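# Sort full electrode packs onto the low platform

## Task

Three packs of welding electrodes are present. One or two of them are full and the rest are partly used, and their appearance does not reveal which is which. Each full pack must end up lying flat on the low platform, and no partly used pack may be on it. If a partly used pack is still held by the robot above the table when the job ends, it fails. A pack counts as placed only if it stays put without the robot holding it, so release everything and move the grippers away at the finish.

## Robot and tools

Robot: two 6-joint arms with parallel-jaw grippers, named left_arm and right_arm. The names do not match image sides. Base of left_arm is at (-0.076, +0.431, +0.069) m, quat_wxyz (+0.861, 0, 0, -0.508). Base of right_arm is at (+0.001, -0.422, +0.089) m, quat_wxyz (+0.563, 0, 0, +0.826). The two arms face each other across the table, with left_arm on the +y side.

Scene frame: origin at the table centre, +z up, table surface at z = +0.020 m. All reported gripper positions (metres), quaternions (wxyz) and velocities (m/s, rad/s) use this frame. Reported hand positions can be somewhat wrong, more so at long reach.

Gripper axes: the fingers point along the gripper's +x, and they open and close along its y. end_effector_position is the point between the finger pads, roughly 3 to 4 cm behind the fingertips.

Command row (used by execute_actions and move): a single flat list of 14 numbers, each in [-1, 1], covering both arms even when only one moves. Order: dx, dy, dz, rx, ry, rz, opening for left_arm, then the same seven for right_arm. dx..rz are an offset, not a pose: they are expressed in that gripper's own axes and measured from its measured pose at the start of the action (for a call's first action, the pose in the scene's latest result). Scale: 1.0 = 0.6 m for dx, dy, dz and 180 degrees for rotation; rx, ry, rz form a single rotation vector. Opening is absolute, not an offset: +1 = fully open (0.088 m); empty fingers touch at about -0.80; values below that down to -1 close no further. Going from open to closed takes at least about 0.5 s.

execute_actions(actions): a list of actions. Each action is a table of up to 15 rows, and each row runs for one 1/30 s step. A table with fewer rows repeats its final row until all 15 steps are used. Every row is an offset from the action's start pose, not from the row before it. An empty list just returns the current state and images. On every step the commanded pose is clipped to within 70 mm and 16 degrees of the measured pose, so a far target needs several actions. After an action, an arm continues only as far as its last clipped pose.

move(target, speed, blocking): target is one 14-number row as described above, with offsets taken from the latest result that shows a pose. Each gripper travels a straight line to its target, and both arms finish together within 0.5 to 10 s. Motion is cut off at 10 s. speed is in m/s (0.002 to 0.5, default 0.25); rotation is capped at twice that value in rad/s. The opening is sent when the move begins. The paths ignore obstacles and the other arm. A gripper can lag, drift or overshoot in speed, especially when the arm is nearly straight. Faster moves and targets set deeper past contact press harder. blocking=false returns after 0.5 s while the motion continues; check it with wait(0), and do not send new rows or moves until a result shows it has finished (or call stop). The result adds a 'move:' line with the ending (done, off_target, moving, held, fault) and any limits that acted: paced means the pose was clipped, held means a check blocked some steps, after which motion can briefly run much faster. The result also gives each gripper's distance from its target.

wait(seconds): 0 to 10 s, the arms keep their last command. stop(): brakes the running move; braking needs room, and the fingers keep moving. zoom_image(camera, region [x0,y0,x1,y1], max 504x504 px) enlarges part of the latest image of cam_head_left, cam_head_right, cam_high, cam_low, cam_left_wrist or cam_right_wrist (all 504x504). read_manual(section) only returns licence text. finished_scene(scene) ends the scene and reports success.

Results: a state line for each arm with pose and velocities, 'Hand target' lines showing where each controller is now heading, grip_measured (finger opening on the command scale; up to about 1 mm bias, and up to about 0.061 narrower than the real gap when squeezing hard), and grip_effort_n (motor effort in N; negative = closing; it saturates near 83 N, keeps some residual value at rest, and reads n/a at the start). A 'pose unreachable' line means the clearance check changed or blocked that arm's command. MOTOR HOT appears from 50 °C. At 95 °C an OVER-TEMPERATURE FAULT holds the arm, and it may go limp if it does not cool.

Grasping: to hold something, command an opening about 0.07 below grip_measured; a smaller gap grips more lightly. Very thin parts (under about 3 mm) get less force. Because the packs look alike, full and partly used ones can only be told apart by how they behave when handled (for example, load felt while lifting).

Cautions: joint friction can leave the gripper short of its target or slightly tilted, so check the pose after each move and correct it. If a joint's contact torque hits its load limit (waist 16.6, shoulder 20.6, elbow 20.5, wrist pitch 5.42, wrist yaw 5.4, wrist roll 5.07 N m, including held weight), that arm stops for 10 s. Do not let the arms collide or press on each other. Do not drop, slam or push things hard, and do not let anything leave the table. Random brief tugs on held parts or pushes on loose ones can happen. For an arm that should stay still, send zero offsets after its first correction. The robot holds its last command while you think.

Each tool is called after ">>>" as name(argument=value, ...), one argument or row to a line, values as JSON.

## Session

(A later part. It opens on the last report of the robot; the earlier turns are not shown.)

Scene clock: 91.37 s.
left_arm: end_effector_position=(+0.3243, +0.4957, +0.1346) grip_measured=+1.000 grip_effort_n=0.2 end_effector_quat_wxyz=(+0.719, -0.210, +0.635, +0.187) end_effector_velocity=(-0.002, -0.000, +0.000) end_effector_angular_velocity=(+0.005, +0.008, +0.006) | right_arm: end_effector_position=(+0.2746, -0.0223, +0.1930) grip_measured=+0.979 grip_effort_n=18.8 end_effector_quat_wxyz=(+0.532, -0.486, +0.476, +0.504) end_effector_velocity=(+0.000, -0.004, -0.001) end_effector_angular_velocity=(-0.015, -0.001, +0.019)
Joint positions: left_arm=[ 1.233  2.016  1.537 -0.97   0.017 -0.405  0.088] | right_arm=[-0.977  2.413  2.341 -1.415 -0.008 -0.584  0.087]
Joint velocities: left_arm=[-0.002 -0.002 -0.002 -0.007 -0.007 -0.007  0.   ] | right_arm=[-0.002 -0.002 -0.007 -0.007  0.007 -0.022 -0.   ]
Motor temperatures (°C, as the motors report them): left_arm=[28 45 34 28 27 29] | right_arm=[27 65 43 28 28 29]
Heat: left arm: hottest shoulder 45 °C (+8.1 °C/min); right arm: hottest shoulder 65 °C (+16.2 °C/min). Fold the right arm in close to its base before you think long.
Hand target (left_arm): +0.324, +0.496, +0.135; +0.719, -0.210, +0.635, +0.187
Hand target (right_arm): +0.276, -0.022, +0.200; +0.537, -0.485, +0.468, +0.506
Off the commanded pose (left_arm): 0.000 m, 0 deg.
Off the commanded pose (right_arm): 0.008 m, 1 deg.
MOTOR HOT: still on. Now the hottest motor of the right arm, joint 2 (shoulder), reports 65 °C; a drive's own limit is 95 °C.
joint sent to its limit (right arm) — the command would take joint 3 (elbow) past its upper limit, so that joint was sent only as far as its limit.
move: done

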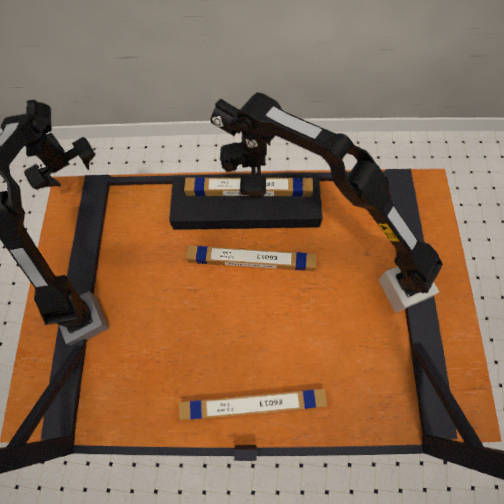

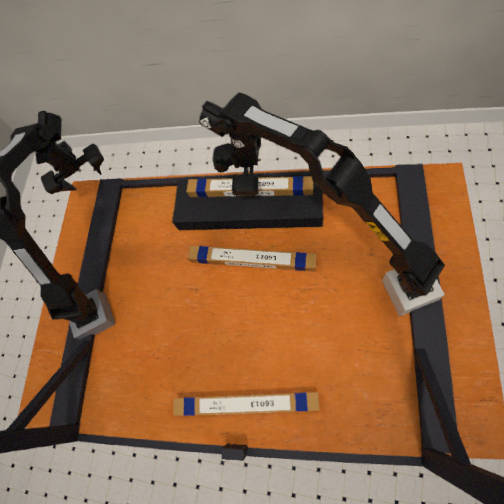

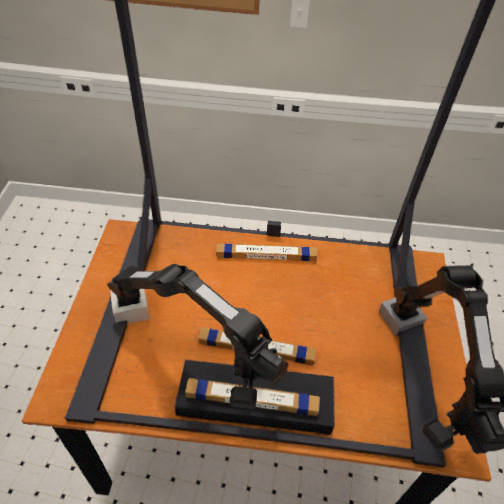

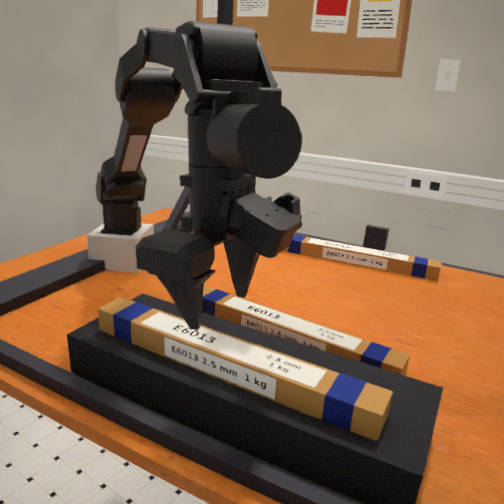

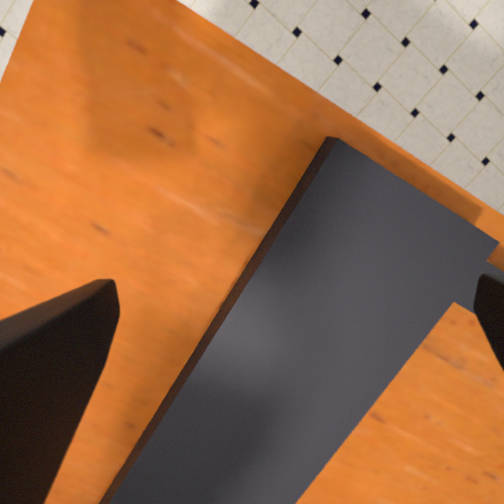

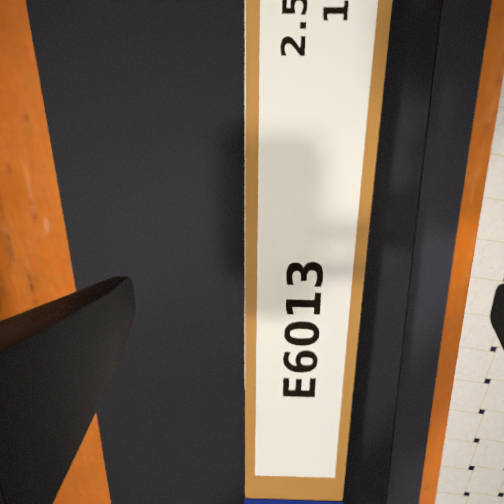

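>>> move(
  target=[0,0,0,0,0,0,1, 0.02,0.925,-0.015,-0.035,0.01,0.02,1],
  speed=0.3,
)

Scene clock: 98.93 s.
left_arm: end_effector_position=(+0.3243, +0.4957, +0.1346) grip_measured=+1.000 grip_effort_n=0.2 end_effector_quat_wxyz=(+0.719, -0.210, +0.635, +0.187) end_effector_velocity=(+0.000, +0.002, -0.001) end_effector_angular_velocity=(+0.023, +0.001, -0.007) | right_arm: end_effector_position=(-0.2770, -0.0246, +0.1616) grip_measured=+0.979 grip_effort_n=18.8 end_effector_quat_wxyz=(+0.485, -0.510, +0.462, +0.540) end_effector_velocity=(+0.002, +0.001, -0.000) end_effector_angular_velocity=(-0.014, -0.001, -0.014)
Joint positions: left_arm=[ 1.233  2.016  1.537 -0.97   0.017 -0.405  0.088] | right_arm=[ 0.244  2.447  2.278 -1.354  0.022  0.516  0.087]
Joint velocities: left_arm=[-0.002  0.002 -0.002  0.007 -0.022  0.007  0.   ] | right_arm=[-0.007  0.012  0.022 -0.022 -0.007  0.007 -0.   ]
Motor temperatures (°C, as the motors report them): left_arm=[28 45 34 28 27 29] | right_arm=[27 65 43 28 28 29]
Heat: left arm: hottest shoulder 45 °C (+7.1 °C/min); right arm: hottest shoulder 65 °C (+15.2 °C/min). Fold the right arm in close to its base before you think long.
Hand target (left_arm): +0.324, +0.496, +0.135; +0.719, -0.210, +0.635, +0.187
Hand target (right_arm): -0.277, -0.023, +0.156; +0.487, -0.511, +0.465, +0.534
Off the commanded pose (left_arm): 0.000 m, 0 deg.
Off the commanded pose (right_arm): 0.006 m, 1 deg.
MOTOR HOT: still on. Now the hottest motor of the right arm, joint 2 (shoulder), reports 65 °C; a drive's own limit is 95 °C.
move: done

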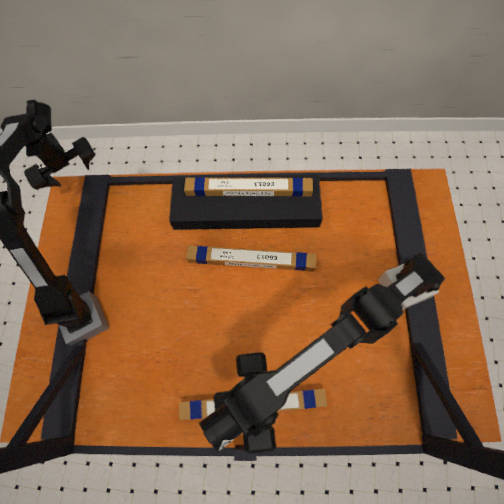

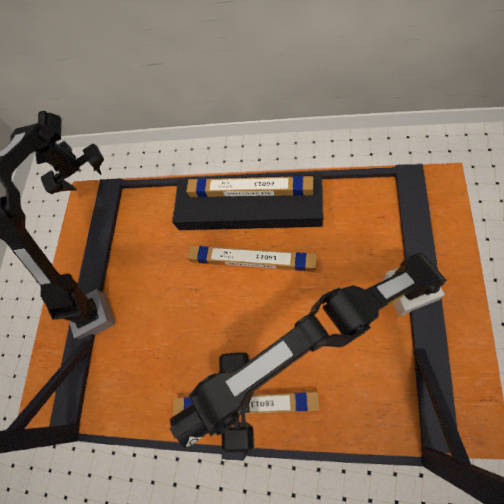

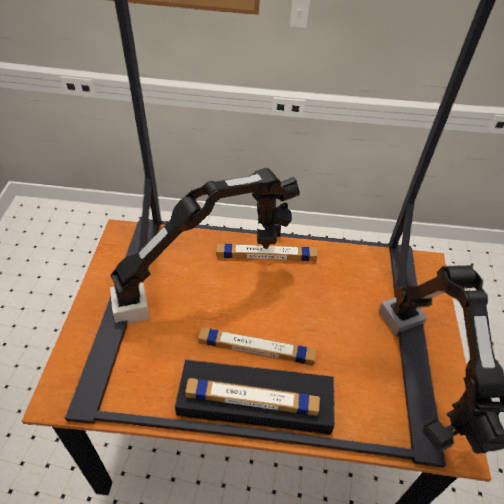

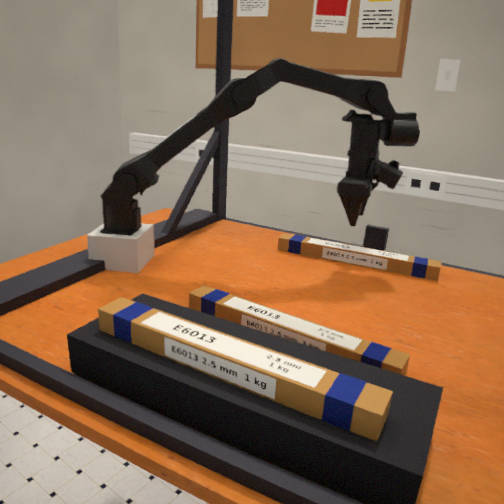

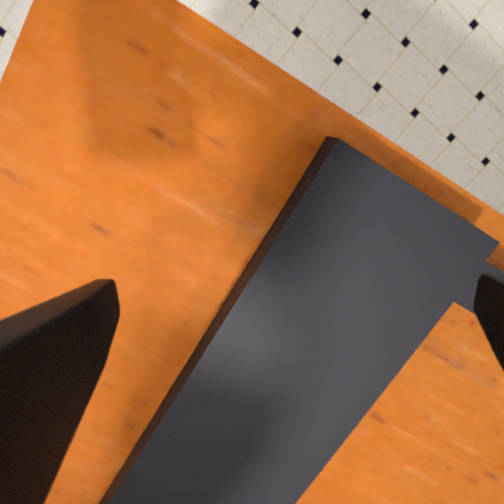

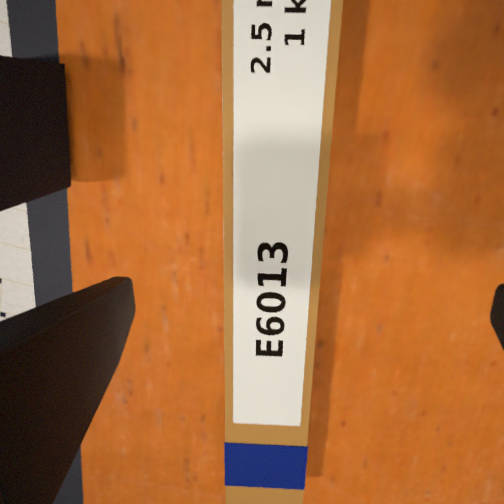

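>>> move(
  target=[0,0,0,0,0,0,1, 0.18,0.009,0.012,0,0.012,0,1],
  speed=0.08,
)

Scene clock: 104.53 s.
left_arm: end_effector_position=(+0.3243, +0.4957, +0.1346) grip_measured=+1.000 grip_effort_n=-0.2 end_effector_quat_wxyz=(+0.719, -0.210, +0.635, +0.187) end_effector_velocity=(-0.002, -0.002, +0.000) end_effector_angular_velocity=(-0.009, +0.006, +0.004) | right_arm: end_effector_position=(-0.2886, -0.0093, +0.0672) grip_measured=+0.979 grip_effort_n=18.4 end_effector_quat_wxyz=(+0.480, -0.509, +0.469, +0.539) end_effector_velocity=(+0.002, -0.002, +0.002) end_effector_angular_velocity=(-0.010, +0.001, +0.005)
Joint positions: left_arm=[ 1.233  2.016  1.537 -0.97   0.017 -0.405  0.088] | right_arm=[ 0.24   2.6    2.186 -1.113  0.006  0.515  0.087]
Joint velocities: left_arm=[-0.002 -0.002 -0.002 -0.007  0.007 -0.007  0.   ] | right_arm=[-0.002 -0.007 -0.007 -0.007 -0.007 -0.007 -0.   ]
Motor temperatures (°C, as the motors report them): left_arm=[28 46 34 28 27 29] | right_arm=[27 63 43 28 28 29]
Heat: left arm: hottest shoulder 46 °C (+7.0 °C/min); right arm: hottest shoulder 63 °C (+12.0 °C/min). Fold the right arm in close to its base before you think long.
Hand target (left_arm): +0.324, +0.496, +0.135; +0.719, -0.210, +0.635, +0.187
Hand target (right_arm): -0.285, -0.013, +0.055; +0.476, -0.520, +0.471, +0.530
Off the commanded pose (left_arm): 0.000 m, 0 deg.
Off the commanded pose (right_arm): 0.014 m, 2 deg.
MOTOR HOT: still on. Now the hottest motor of the right arm, joint 2 (shoulder), reports 63 °C; a drive's own limit is 95 °C.
move: off_target (right_arm)

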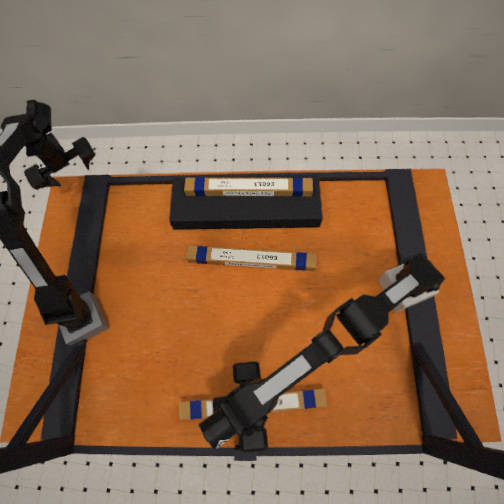

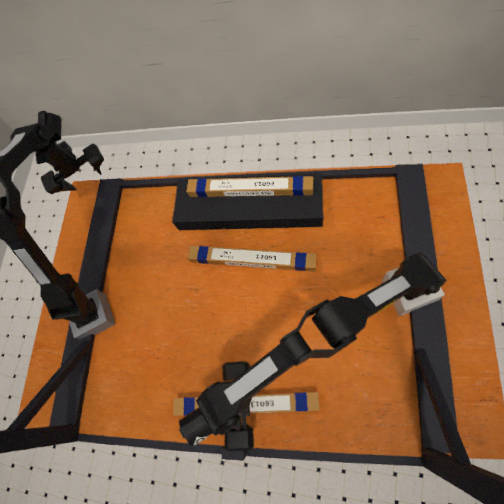

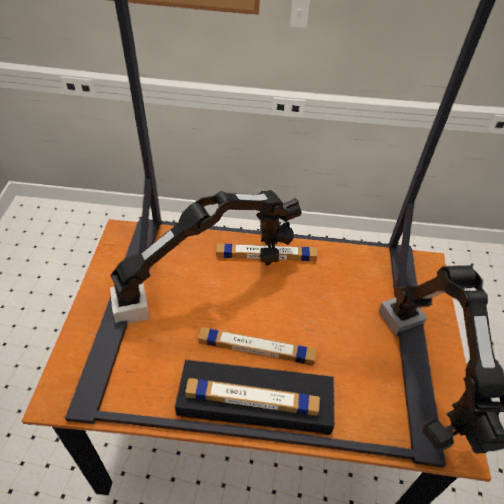

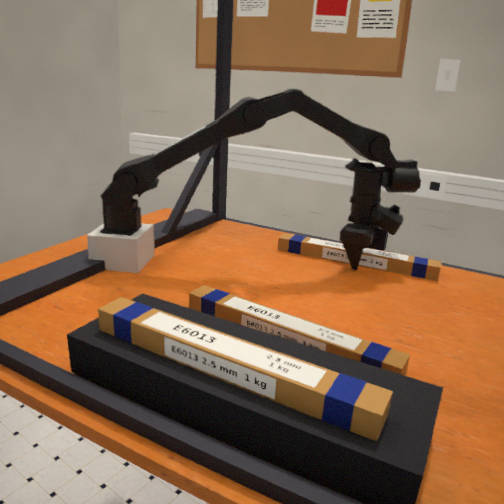

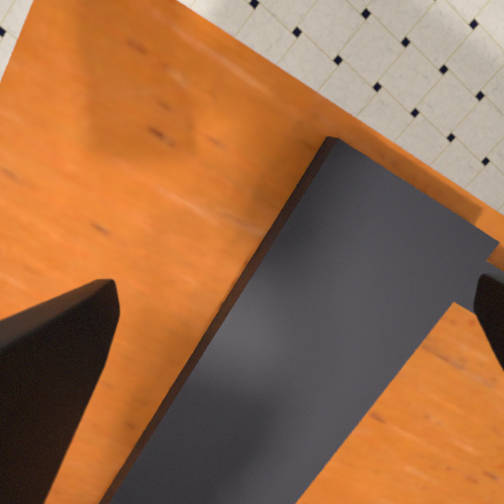

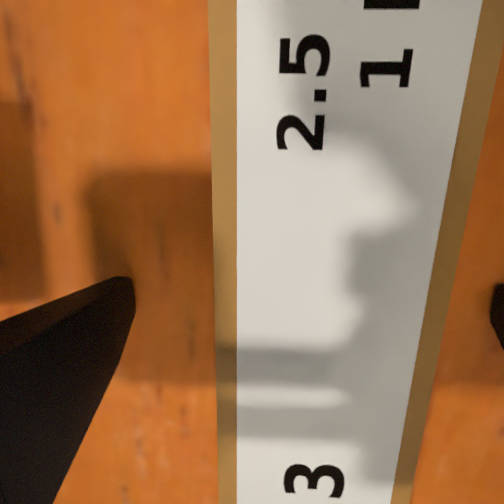

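r≈0.504 (full ≈0.043).

>>> move(
  target=[0,0,0,0,0,0,1, 0,0,0,0,0,0,-0.14],
)

>>> move(
  target=[0,0,0,0,0,0,1, -0.1,0,0,0,0,0,-0.14],
  speed=0.05,
)

Scene clock: 111.07 s.
left_arm: end_effector_position=(+0.3243, +0.4957, +0.1346) grip_measured=+1.000 grip_effort_n=-0.2 end_effector_quat_wxyz=(+0.719, -0.210, +0.635, +0.187) end_effector_velocity=(-0.002, -0.000, +0.000) end_effector_angular_velocity=(+0.005, +0.008, +0.006) | right_arm: end_effector_position=(-0.2882, -0.0092, +0.0672) grip_measured=-0.059 grip_effort_n=-83.5 end_effector_quat_wxyz=(+0.480, -0.510, +0.469, +0.538) end_effector_velocity=(-0.001, +0.001, +0.001) end_effector_angular_velocity=(+0.002, +0.010, -0.009)
Joint positions: left_arm=[ 1.233  2.016  1.537 -0.97   0.017 -0.405  0.088] | right_arm=[ 0.239  2.6    2.186 -1.114  0.007  0.515  0.036]
Joint velocities: left_arm=[-0.002 -0.002 -0.002 -0.007 -0.007 -0.007  0.   ] | right_arm=[-0.002 -0.002 -0.002  0.007 -0.007  0.007 -0.   ]
Motor temperatures (°C, as the motors report them): left_arm=[28 46 34 28 27 29] | right_arm=[27 61 42 28 28 29]
Heat: left arm: hottest shoulder 46 °C (+6.0 °C/min); right arm: hottest shoulder 61 °C (+10.0 °C/min). Fold the right arm in close to its base before you think long.
Hand target (left_arm): +0.324, +0.496, +0.135; +0.719, -0.210, +0.635, +0.187
Hand target (right_arm): -0.289, -0.009, +0.067; +0.480, -0.509, +0.469, +0.539
Off the commanded pose (left_arm): 0.000 m, 0 deg.
Off the commanded pose (right_arm): 0.000 m, 0 deg.
MOTOR HOT: still on. Now the hottest motor of the right arm, joint 2 (shoulder), reports 61 °C; a drive's own limit is 95 °C.
move: done

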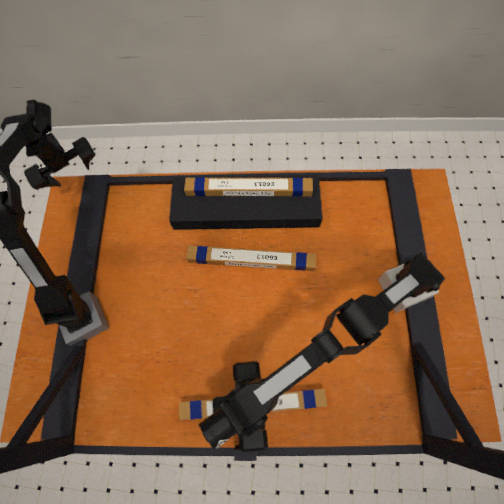

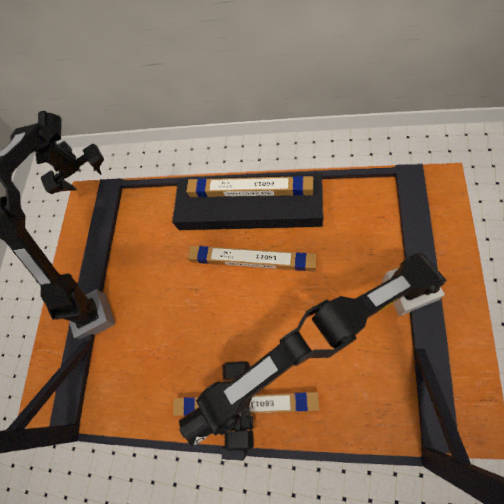

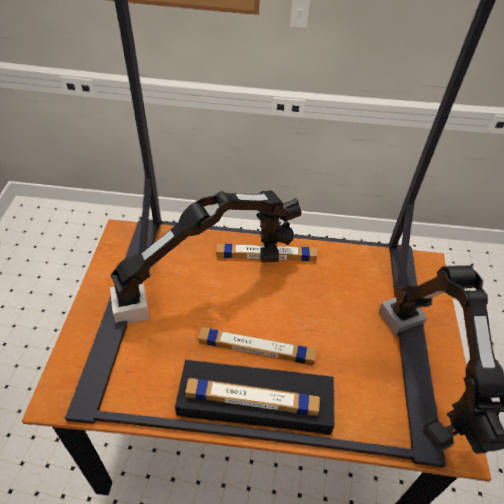

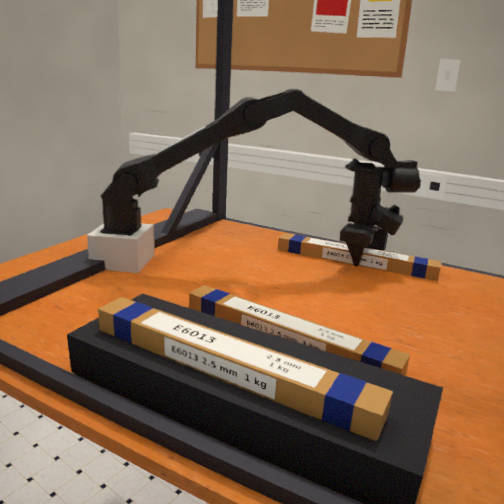

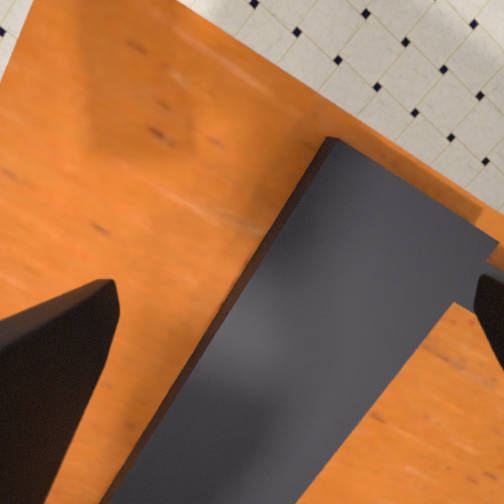

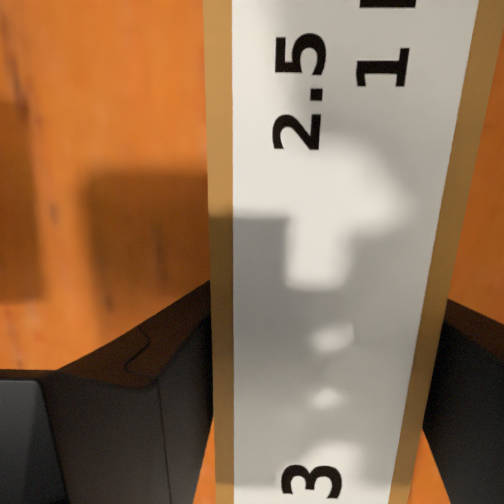

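Scene clock: 112.60 s.
left_arm: end_effector_position=(+0.3243, +0.4957, +0.1346) grip_measured=+1.000 grip_effort_n=0.2 end_effector_quat_wxyz=(+0.719, -0.210, +0.635, +0.187) end_effector_velocity=(-0.002, -0.000, -0.002) end_effector_angular_velocity=(+0.004, +0.013, +0.006) | right_arm: end_effector_position=(-0.2780, -0.0232, +0.0888) grip_measured=-0.059 grip_effort_n=-83.5 end_effector_quat_wxyz=(+0.474, -0.542, +0.475, +0.507) end_effector_velocity=(+0.002, -0.006, +0.003) end_effector_angular_velocity=(-0.035, +0.003, +0.004)
Joint positions: left_arm=[ 1.233  2.016  1.537 -0.97   0.017 -0.405  0.088] | right_arm=[ 0.239  2.6    2.272 -1.292  0.009  0.515  0.036]
Joint velocities: left_arm=[-0.002  0.002 -0.002 -0.007 -0.007 -0.007  0.   ] | right_arm=[-0.002 -0.002  0.007 -0.037 -0.022 -0.007 -0.   ]
Motor temperatures (°C, as the motors report them): left_arm=[28 46 34 28 27 29] | right_arm=[27 63 42 28 28 29]
Heat: left arm: hottest shoulder 46 °C (+5.0 °C/min); right arm: hottest shoulder 63 °C (+12.1 °C/min). Fold the right arm in close to its base before you think long.
Hand target (left_arm): +0.324, +0.496, +0.135; +0.719, -0.210, +0.635, +0.187
Hand target (right_arm): -0.286, -0.013, +0.127; -0.480, +0.510, -0.469, -0.539
Off the commanded pose (left_arm): 0.000 m, 0 deg.
Off the commanded pose (right_arm): 0.041 m, 5 deg.
MOTOR HOT: still on. Now the hottest motor of the right arm, joint 2 (shoulder), reports 63 °C; a drive's own limit is 95 °C.
move: off_target (right_arm)

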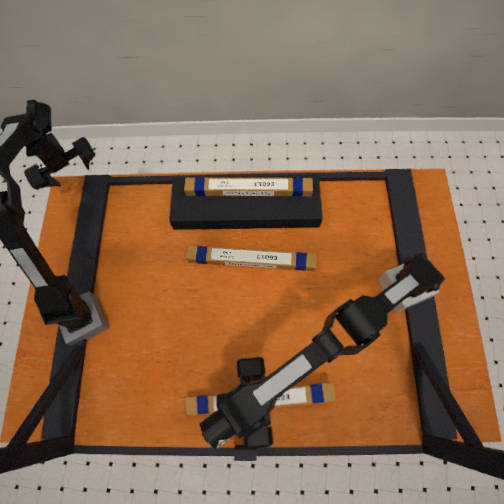

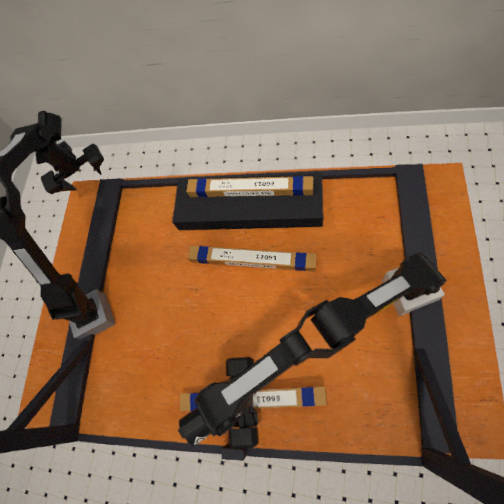

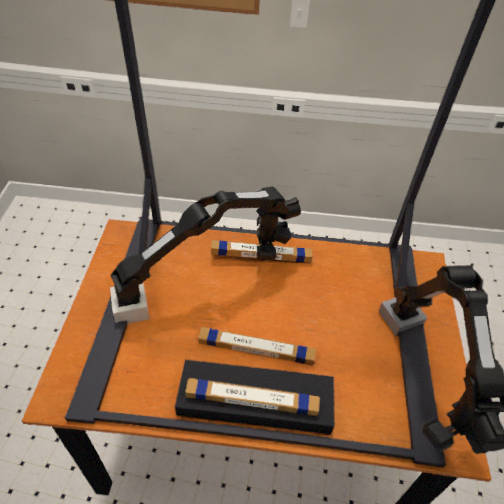

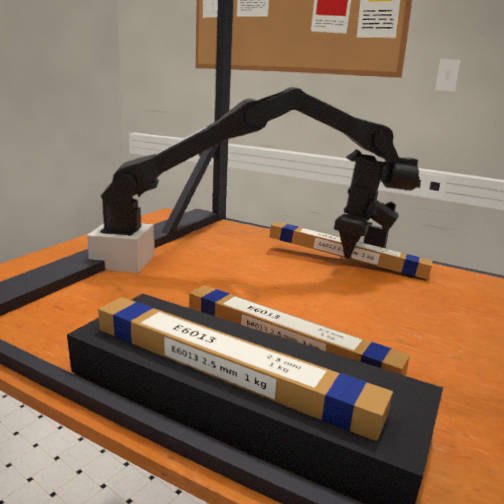

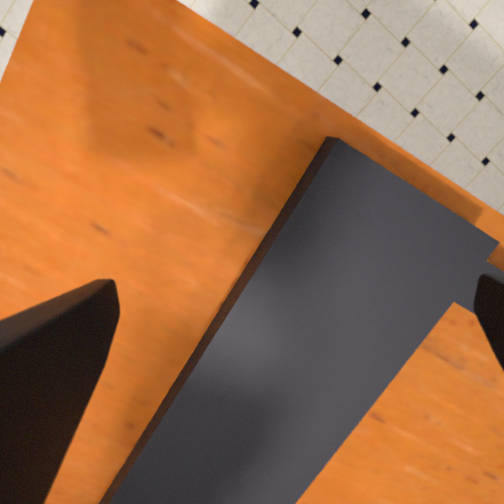

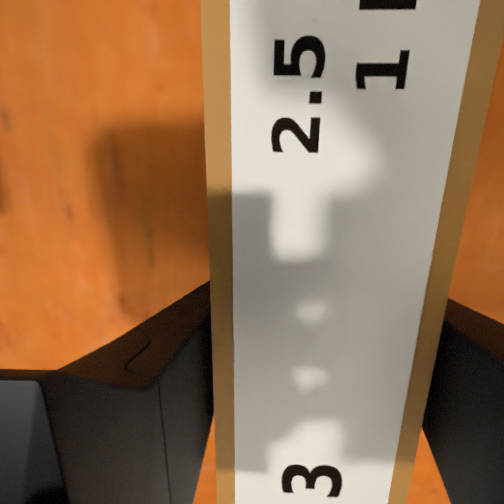

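>>> move(
  target=[0,0,0,0,0,0,1, -0.06,0,0,0,-0.01,0,-0.14],
  speed=0.1,
)

>>> move(
  target=[0,0,0,0,0,0,1, -0.045,-0.335,0.075,0.04,-0.04,0.02,-0.14],
  speed=0.12,
)

Scene clock: 120.47 s.
left_arm: end_effector_position=(+0.3243, +0.4957, +0.1346) grip_measured=+1.000 grip_effort_n=-0.2 end_effector_quat_wxyz=(+0.719, -0.210, +0.635, +0.187) end_effector_velocity=(-0.000, -0.004, -0.000) end_effector_angular_velocity=(-0.009, +0.006, -0.001) | right_arm: end_effector_position=(-0.2711, -0.0312, +0.0931) grip_measured=-0.059 grip_effort_n=-83.5 end_effector_quat_wxyz=(+0.473, -0.560, +0.473, +0.488) end_effector_velocity=(+0.005, -0.007, +0.001) end_effector_angular_velocity=(-0.035, -0.015, +0.004)
Joint positions: left_arm=[ 1.233  2.016  1.537 -0.97   0.017 -0.405  0.088] | right_arm=[ 0.241  2.6    2.287 -1.357  0.021  0.515  0.036]
Joint velocities: left_arm=[-0.007  0.002  0.002 -0.007  0.007 -0.007  0.   ] | right_arm=[-0.002 -0.002 -0.002 -0.037 -0.007 -0.007 -0.   ]
Motor temperatures (°C, as the motors report them): left_arm=[28 47 34 28 27 29] | right_arm=[27 73 44 28 28 29]
Heat: left arm: hottest shoulder 47 °C (+5.0 °C/min); right arm: hottest shoulder 73 °C (+22.0 °C/min). Fold the right arm in close to its base before you think long.
Hand target (left_arm): +0.324, +0.496, +0.135; +0.719, -0.210, +0.635, +0.187
Hand target (right_arm): -0.278, -0.023, +0.124; -0.481, +0.534, -0.468, -0.515
Off the commanded pose (left_arm): 0.000 m, 0 deg.
Off the commanded pose (right_arm): 0.034 m, 4 deg.
MOTOR HOT: still on. Now the hottest motor of the right arm, joint 2 (shoulder), reports 73 °C; a drive's own limit is 95 °C.
move: off_target (right_arm)

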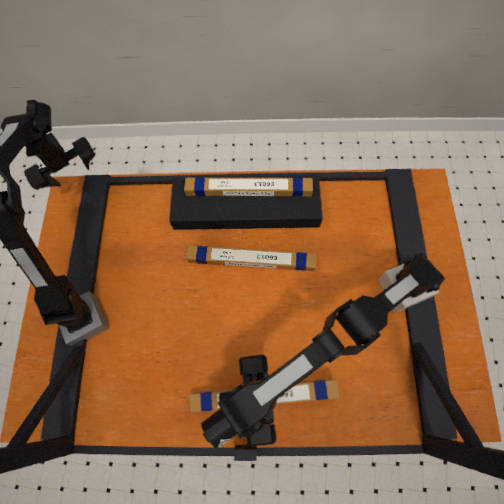

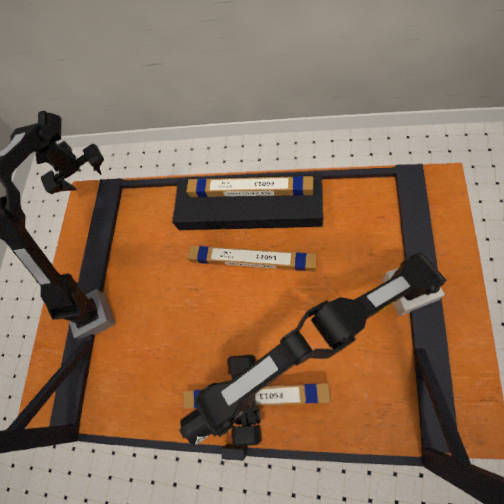

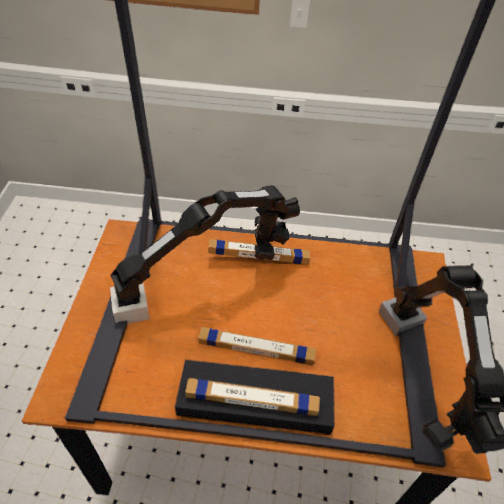

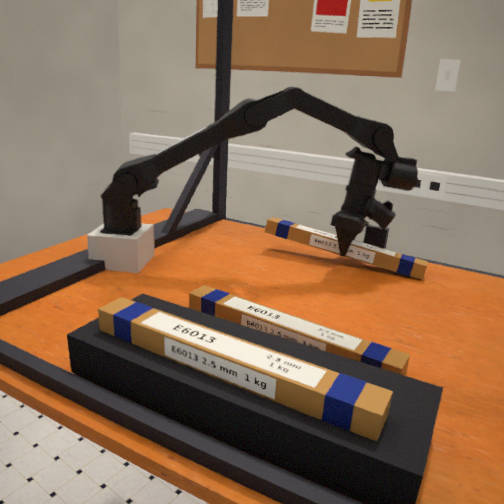

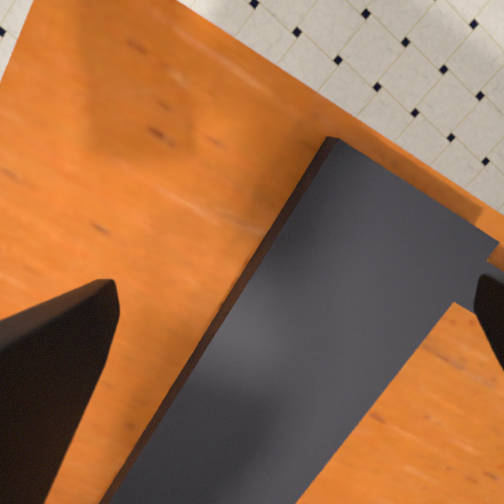

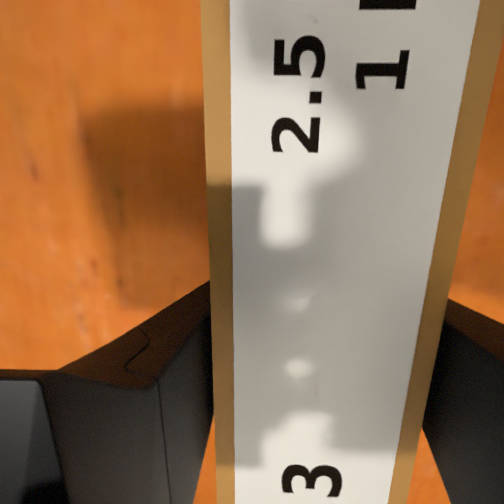

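Scene clock: 122.57 s.
left_arm: end_effector_position=(+0.3243, +0.4957, +0.1346) grip_measured=+1.000 grip_effort_n=-0.2 end_effector_quat_wxyz=(+0.719, -0.210, +0.635, +0.187) end_effector_velocity=(+0.002, +0.002, -0.000) end_effector_angular_velocity=(+0.006, -0.006, +0.025) | right_arm: end_effector_position=(-0.0759, +0.0292, +0.0996) grip_measured=-0.059 grip_effort_n=-83.5 end_effector_quat_wxyz=(+0.507, -0.500, +0.508, +0.484) end_effector_velocity=(-0.013, -0.004, +0.003) end_effector_angular_velocity=(-0.009, +0.036, +0.038)
Joint positions: left_arm=[ 1.233  2.016  1.537 -0.97   0.017 -0.405  0.088] | right_arm=[-0.201  2.401  1.95  -1.138  0.011  0.205  0.036]
Joint velocities: left_arm=[ 0.002  0.002  0.002  0.007 -0.007 -0.022  0.   ] | right_arm=[ 0.017 -0.007 -0.002 -0.007 -0.037 -0.022  0.   ]
Motor temperatures (°C, as the motors report them): left_arm=[28 47 34 28 27 29] | right_arm=[27 75 43 28 28 29]
Heat: left arm: hottest shoulder 47 °C (+5.1 °C/min); right arm: hottest shoulder 75 °C (+24.4 °C/min). Fold the right arm in close to its base before you think long.
Hand target (left_arm): +0.324, +0.496, +0.135; +0.719, -0.210, +0.635, +0.187
Hand target (right_arm): -0.079, +0.036, +0.127; +0.517, -0.482, +0.493, +0.507
Off the commanded pose (left_arm): 0.000 m, 0 deg.
Off the commanded pose (right_arm): 0.031 m, 4 deg.
MOTOR HOT: still on. Now the hottest motor of the right arm, joint 2 (shoulder), reports 75 °C; a drive's own limit is 95 °C.
move: off_target (right_arm)

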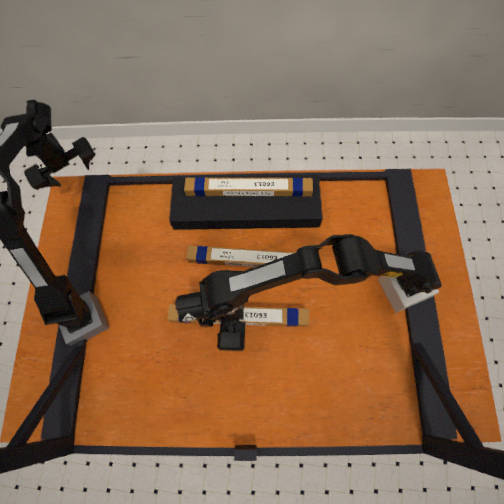

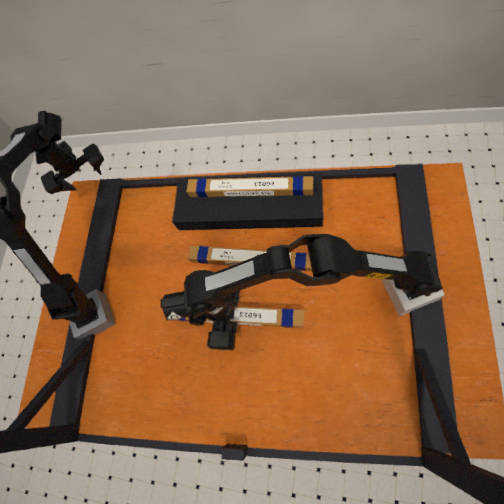

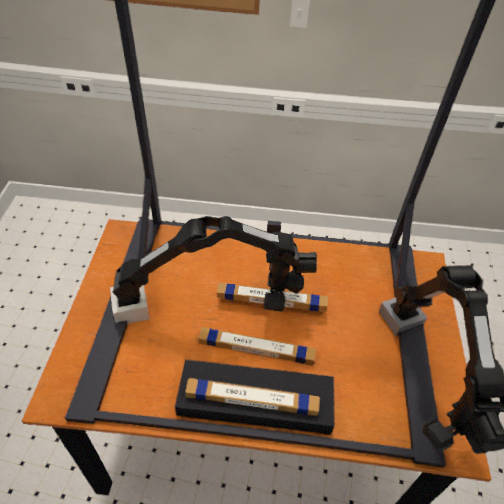

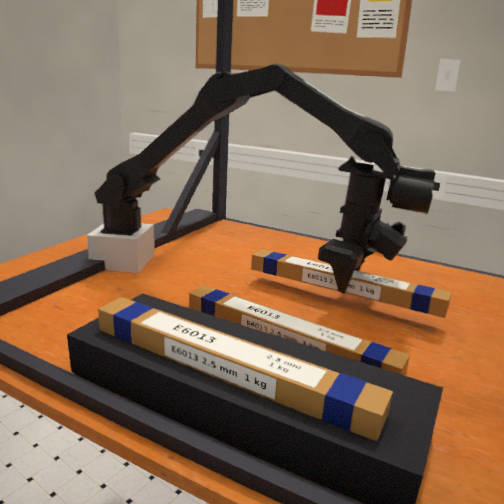

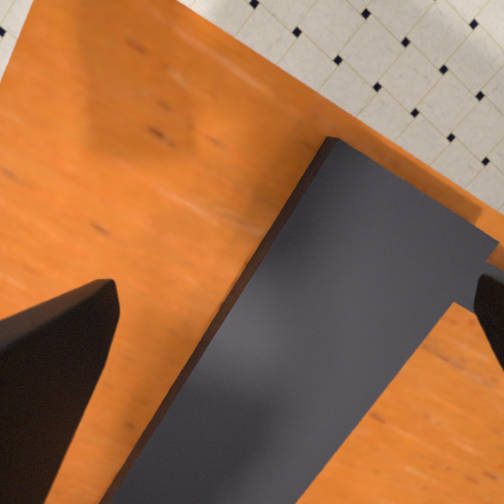

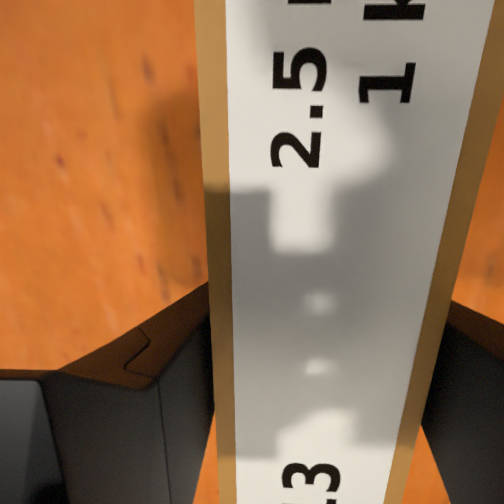

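>>> move(
  target=[0,0,0,0,0,0,1, 0.058,0.005,0.004,0,-0.014,0.008,-0.14],
  speed=0.03,
)

Scene clock: 131.13 s.
left_arm: end_effector_position=(+0.3243, +0.4957, +0.1346) grip_measured=+1.000 grip_effort_n=-0.2 end_effector_quat_wxyz=(+0.719, -0.210, +0.635, +0.187) end_effector_velocity=(-0.002, -0.000, +0.002) end_effector_angular_velocity=(+0.006, +0.004, +0.006) | right_arm: end_effector_position=(-0.0785, +0.0297, +0.0646) grip_measured=-0.059 grip_effort_n=-83.5 end_effector_quat_wxyz=(+0.510, -0.487, +0.506, +0.497) end_effector_velocity=(-0.002, -0.000, +0.001) end_effector_angular_velocity=(+0.006, +0.008, +0.025)
Joint positions: left_arm=[ 1.233  2.016  1.537 -0.97   0.017 -0.405  0.088] | right_arm=[-0.2    2.417  1.834 -0.973 -0.003  0.205  0.036]
Joint velocities: left_arm=[-0.002 -0.007 -0.002 -0.007 -0.007 -0.007  0.   ] | right_arm=[ 0.002 -0.007 -0.007  0.007 -0.007 -0.022 -0.   ]
Motor temperatures (°C, as the motors report them): left_arm=[28 47 34 28 27 29] | right_arm=[27 80 43 28 28 29]
Heat: left arm: hottest shoulder 47 °C (+4.0 °C/min); right arm: hottest shoulder 80 °C (+21.2 °C/min). Fold the right arm in close to its base before you think long.
Hand target (left_arm): +0.324, +0.496, +0.135; +0.719, -0.210, +0.635, +0.187
Hand target (right_arm): -0.078, +0.031, +0.065; +0.513, -0.482, +0.503, +0.501
Off the commanded pose (left_arm): 0.000 m, 0 deg.
Off the commanded pose (right_arm): 0.001 m, 1 deg.
MOTOR HOT: still on. Now the hottest motor of the right arm, joint 2 (shoulder), reports 80 °C; a drive's own limit is 95 °C.
move: done

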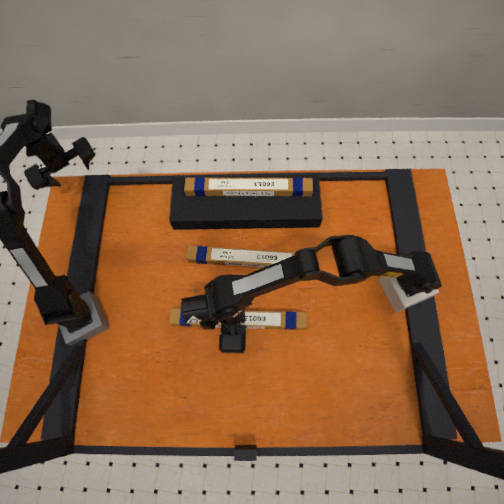

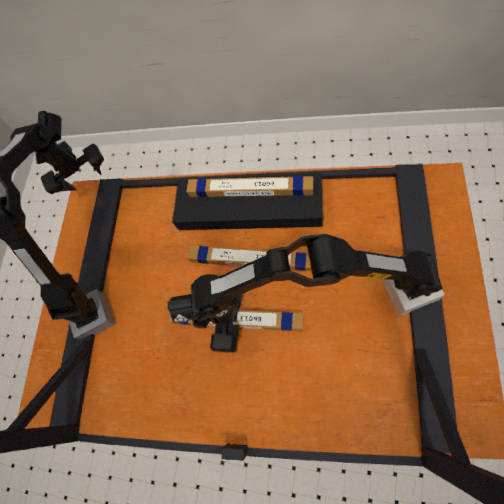

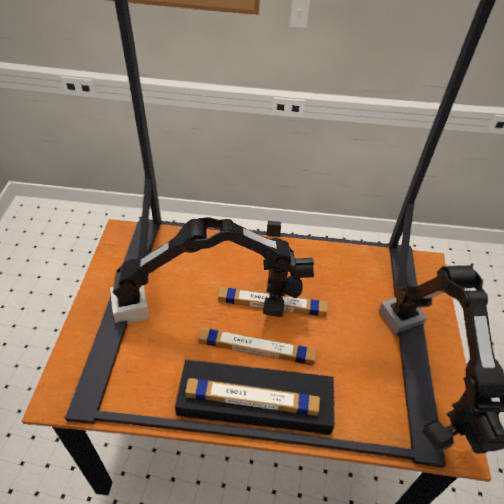

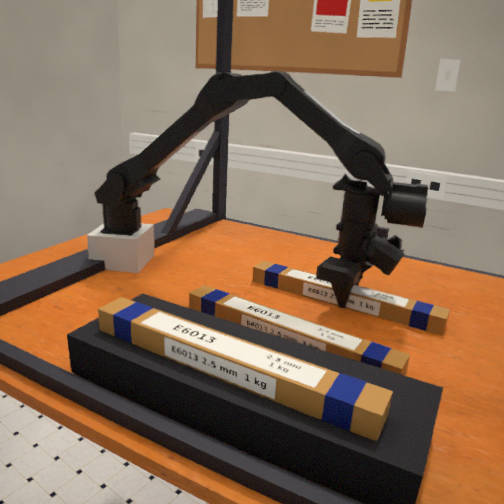

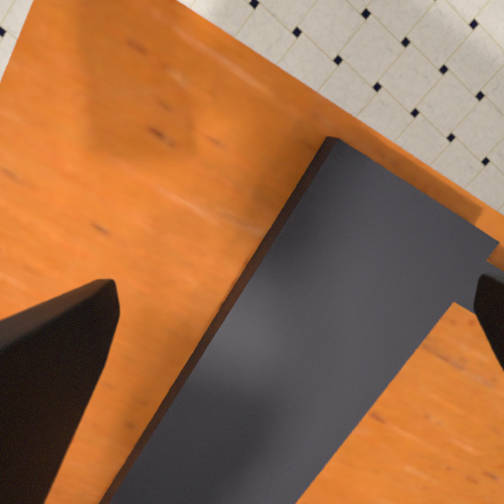

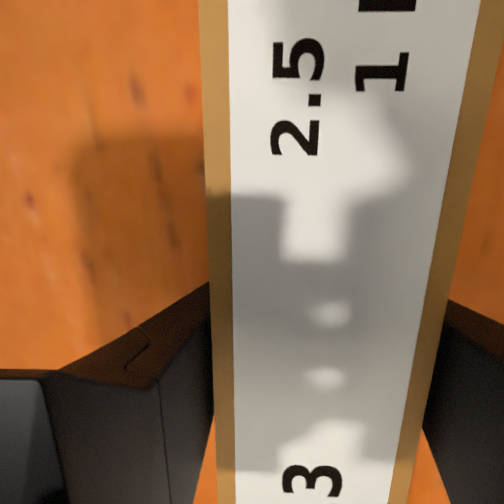

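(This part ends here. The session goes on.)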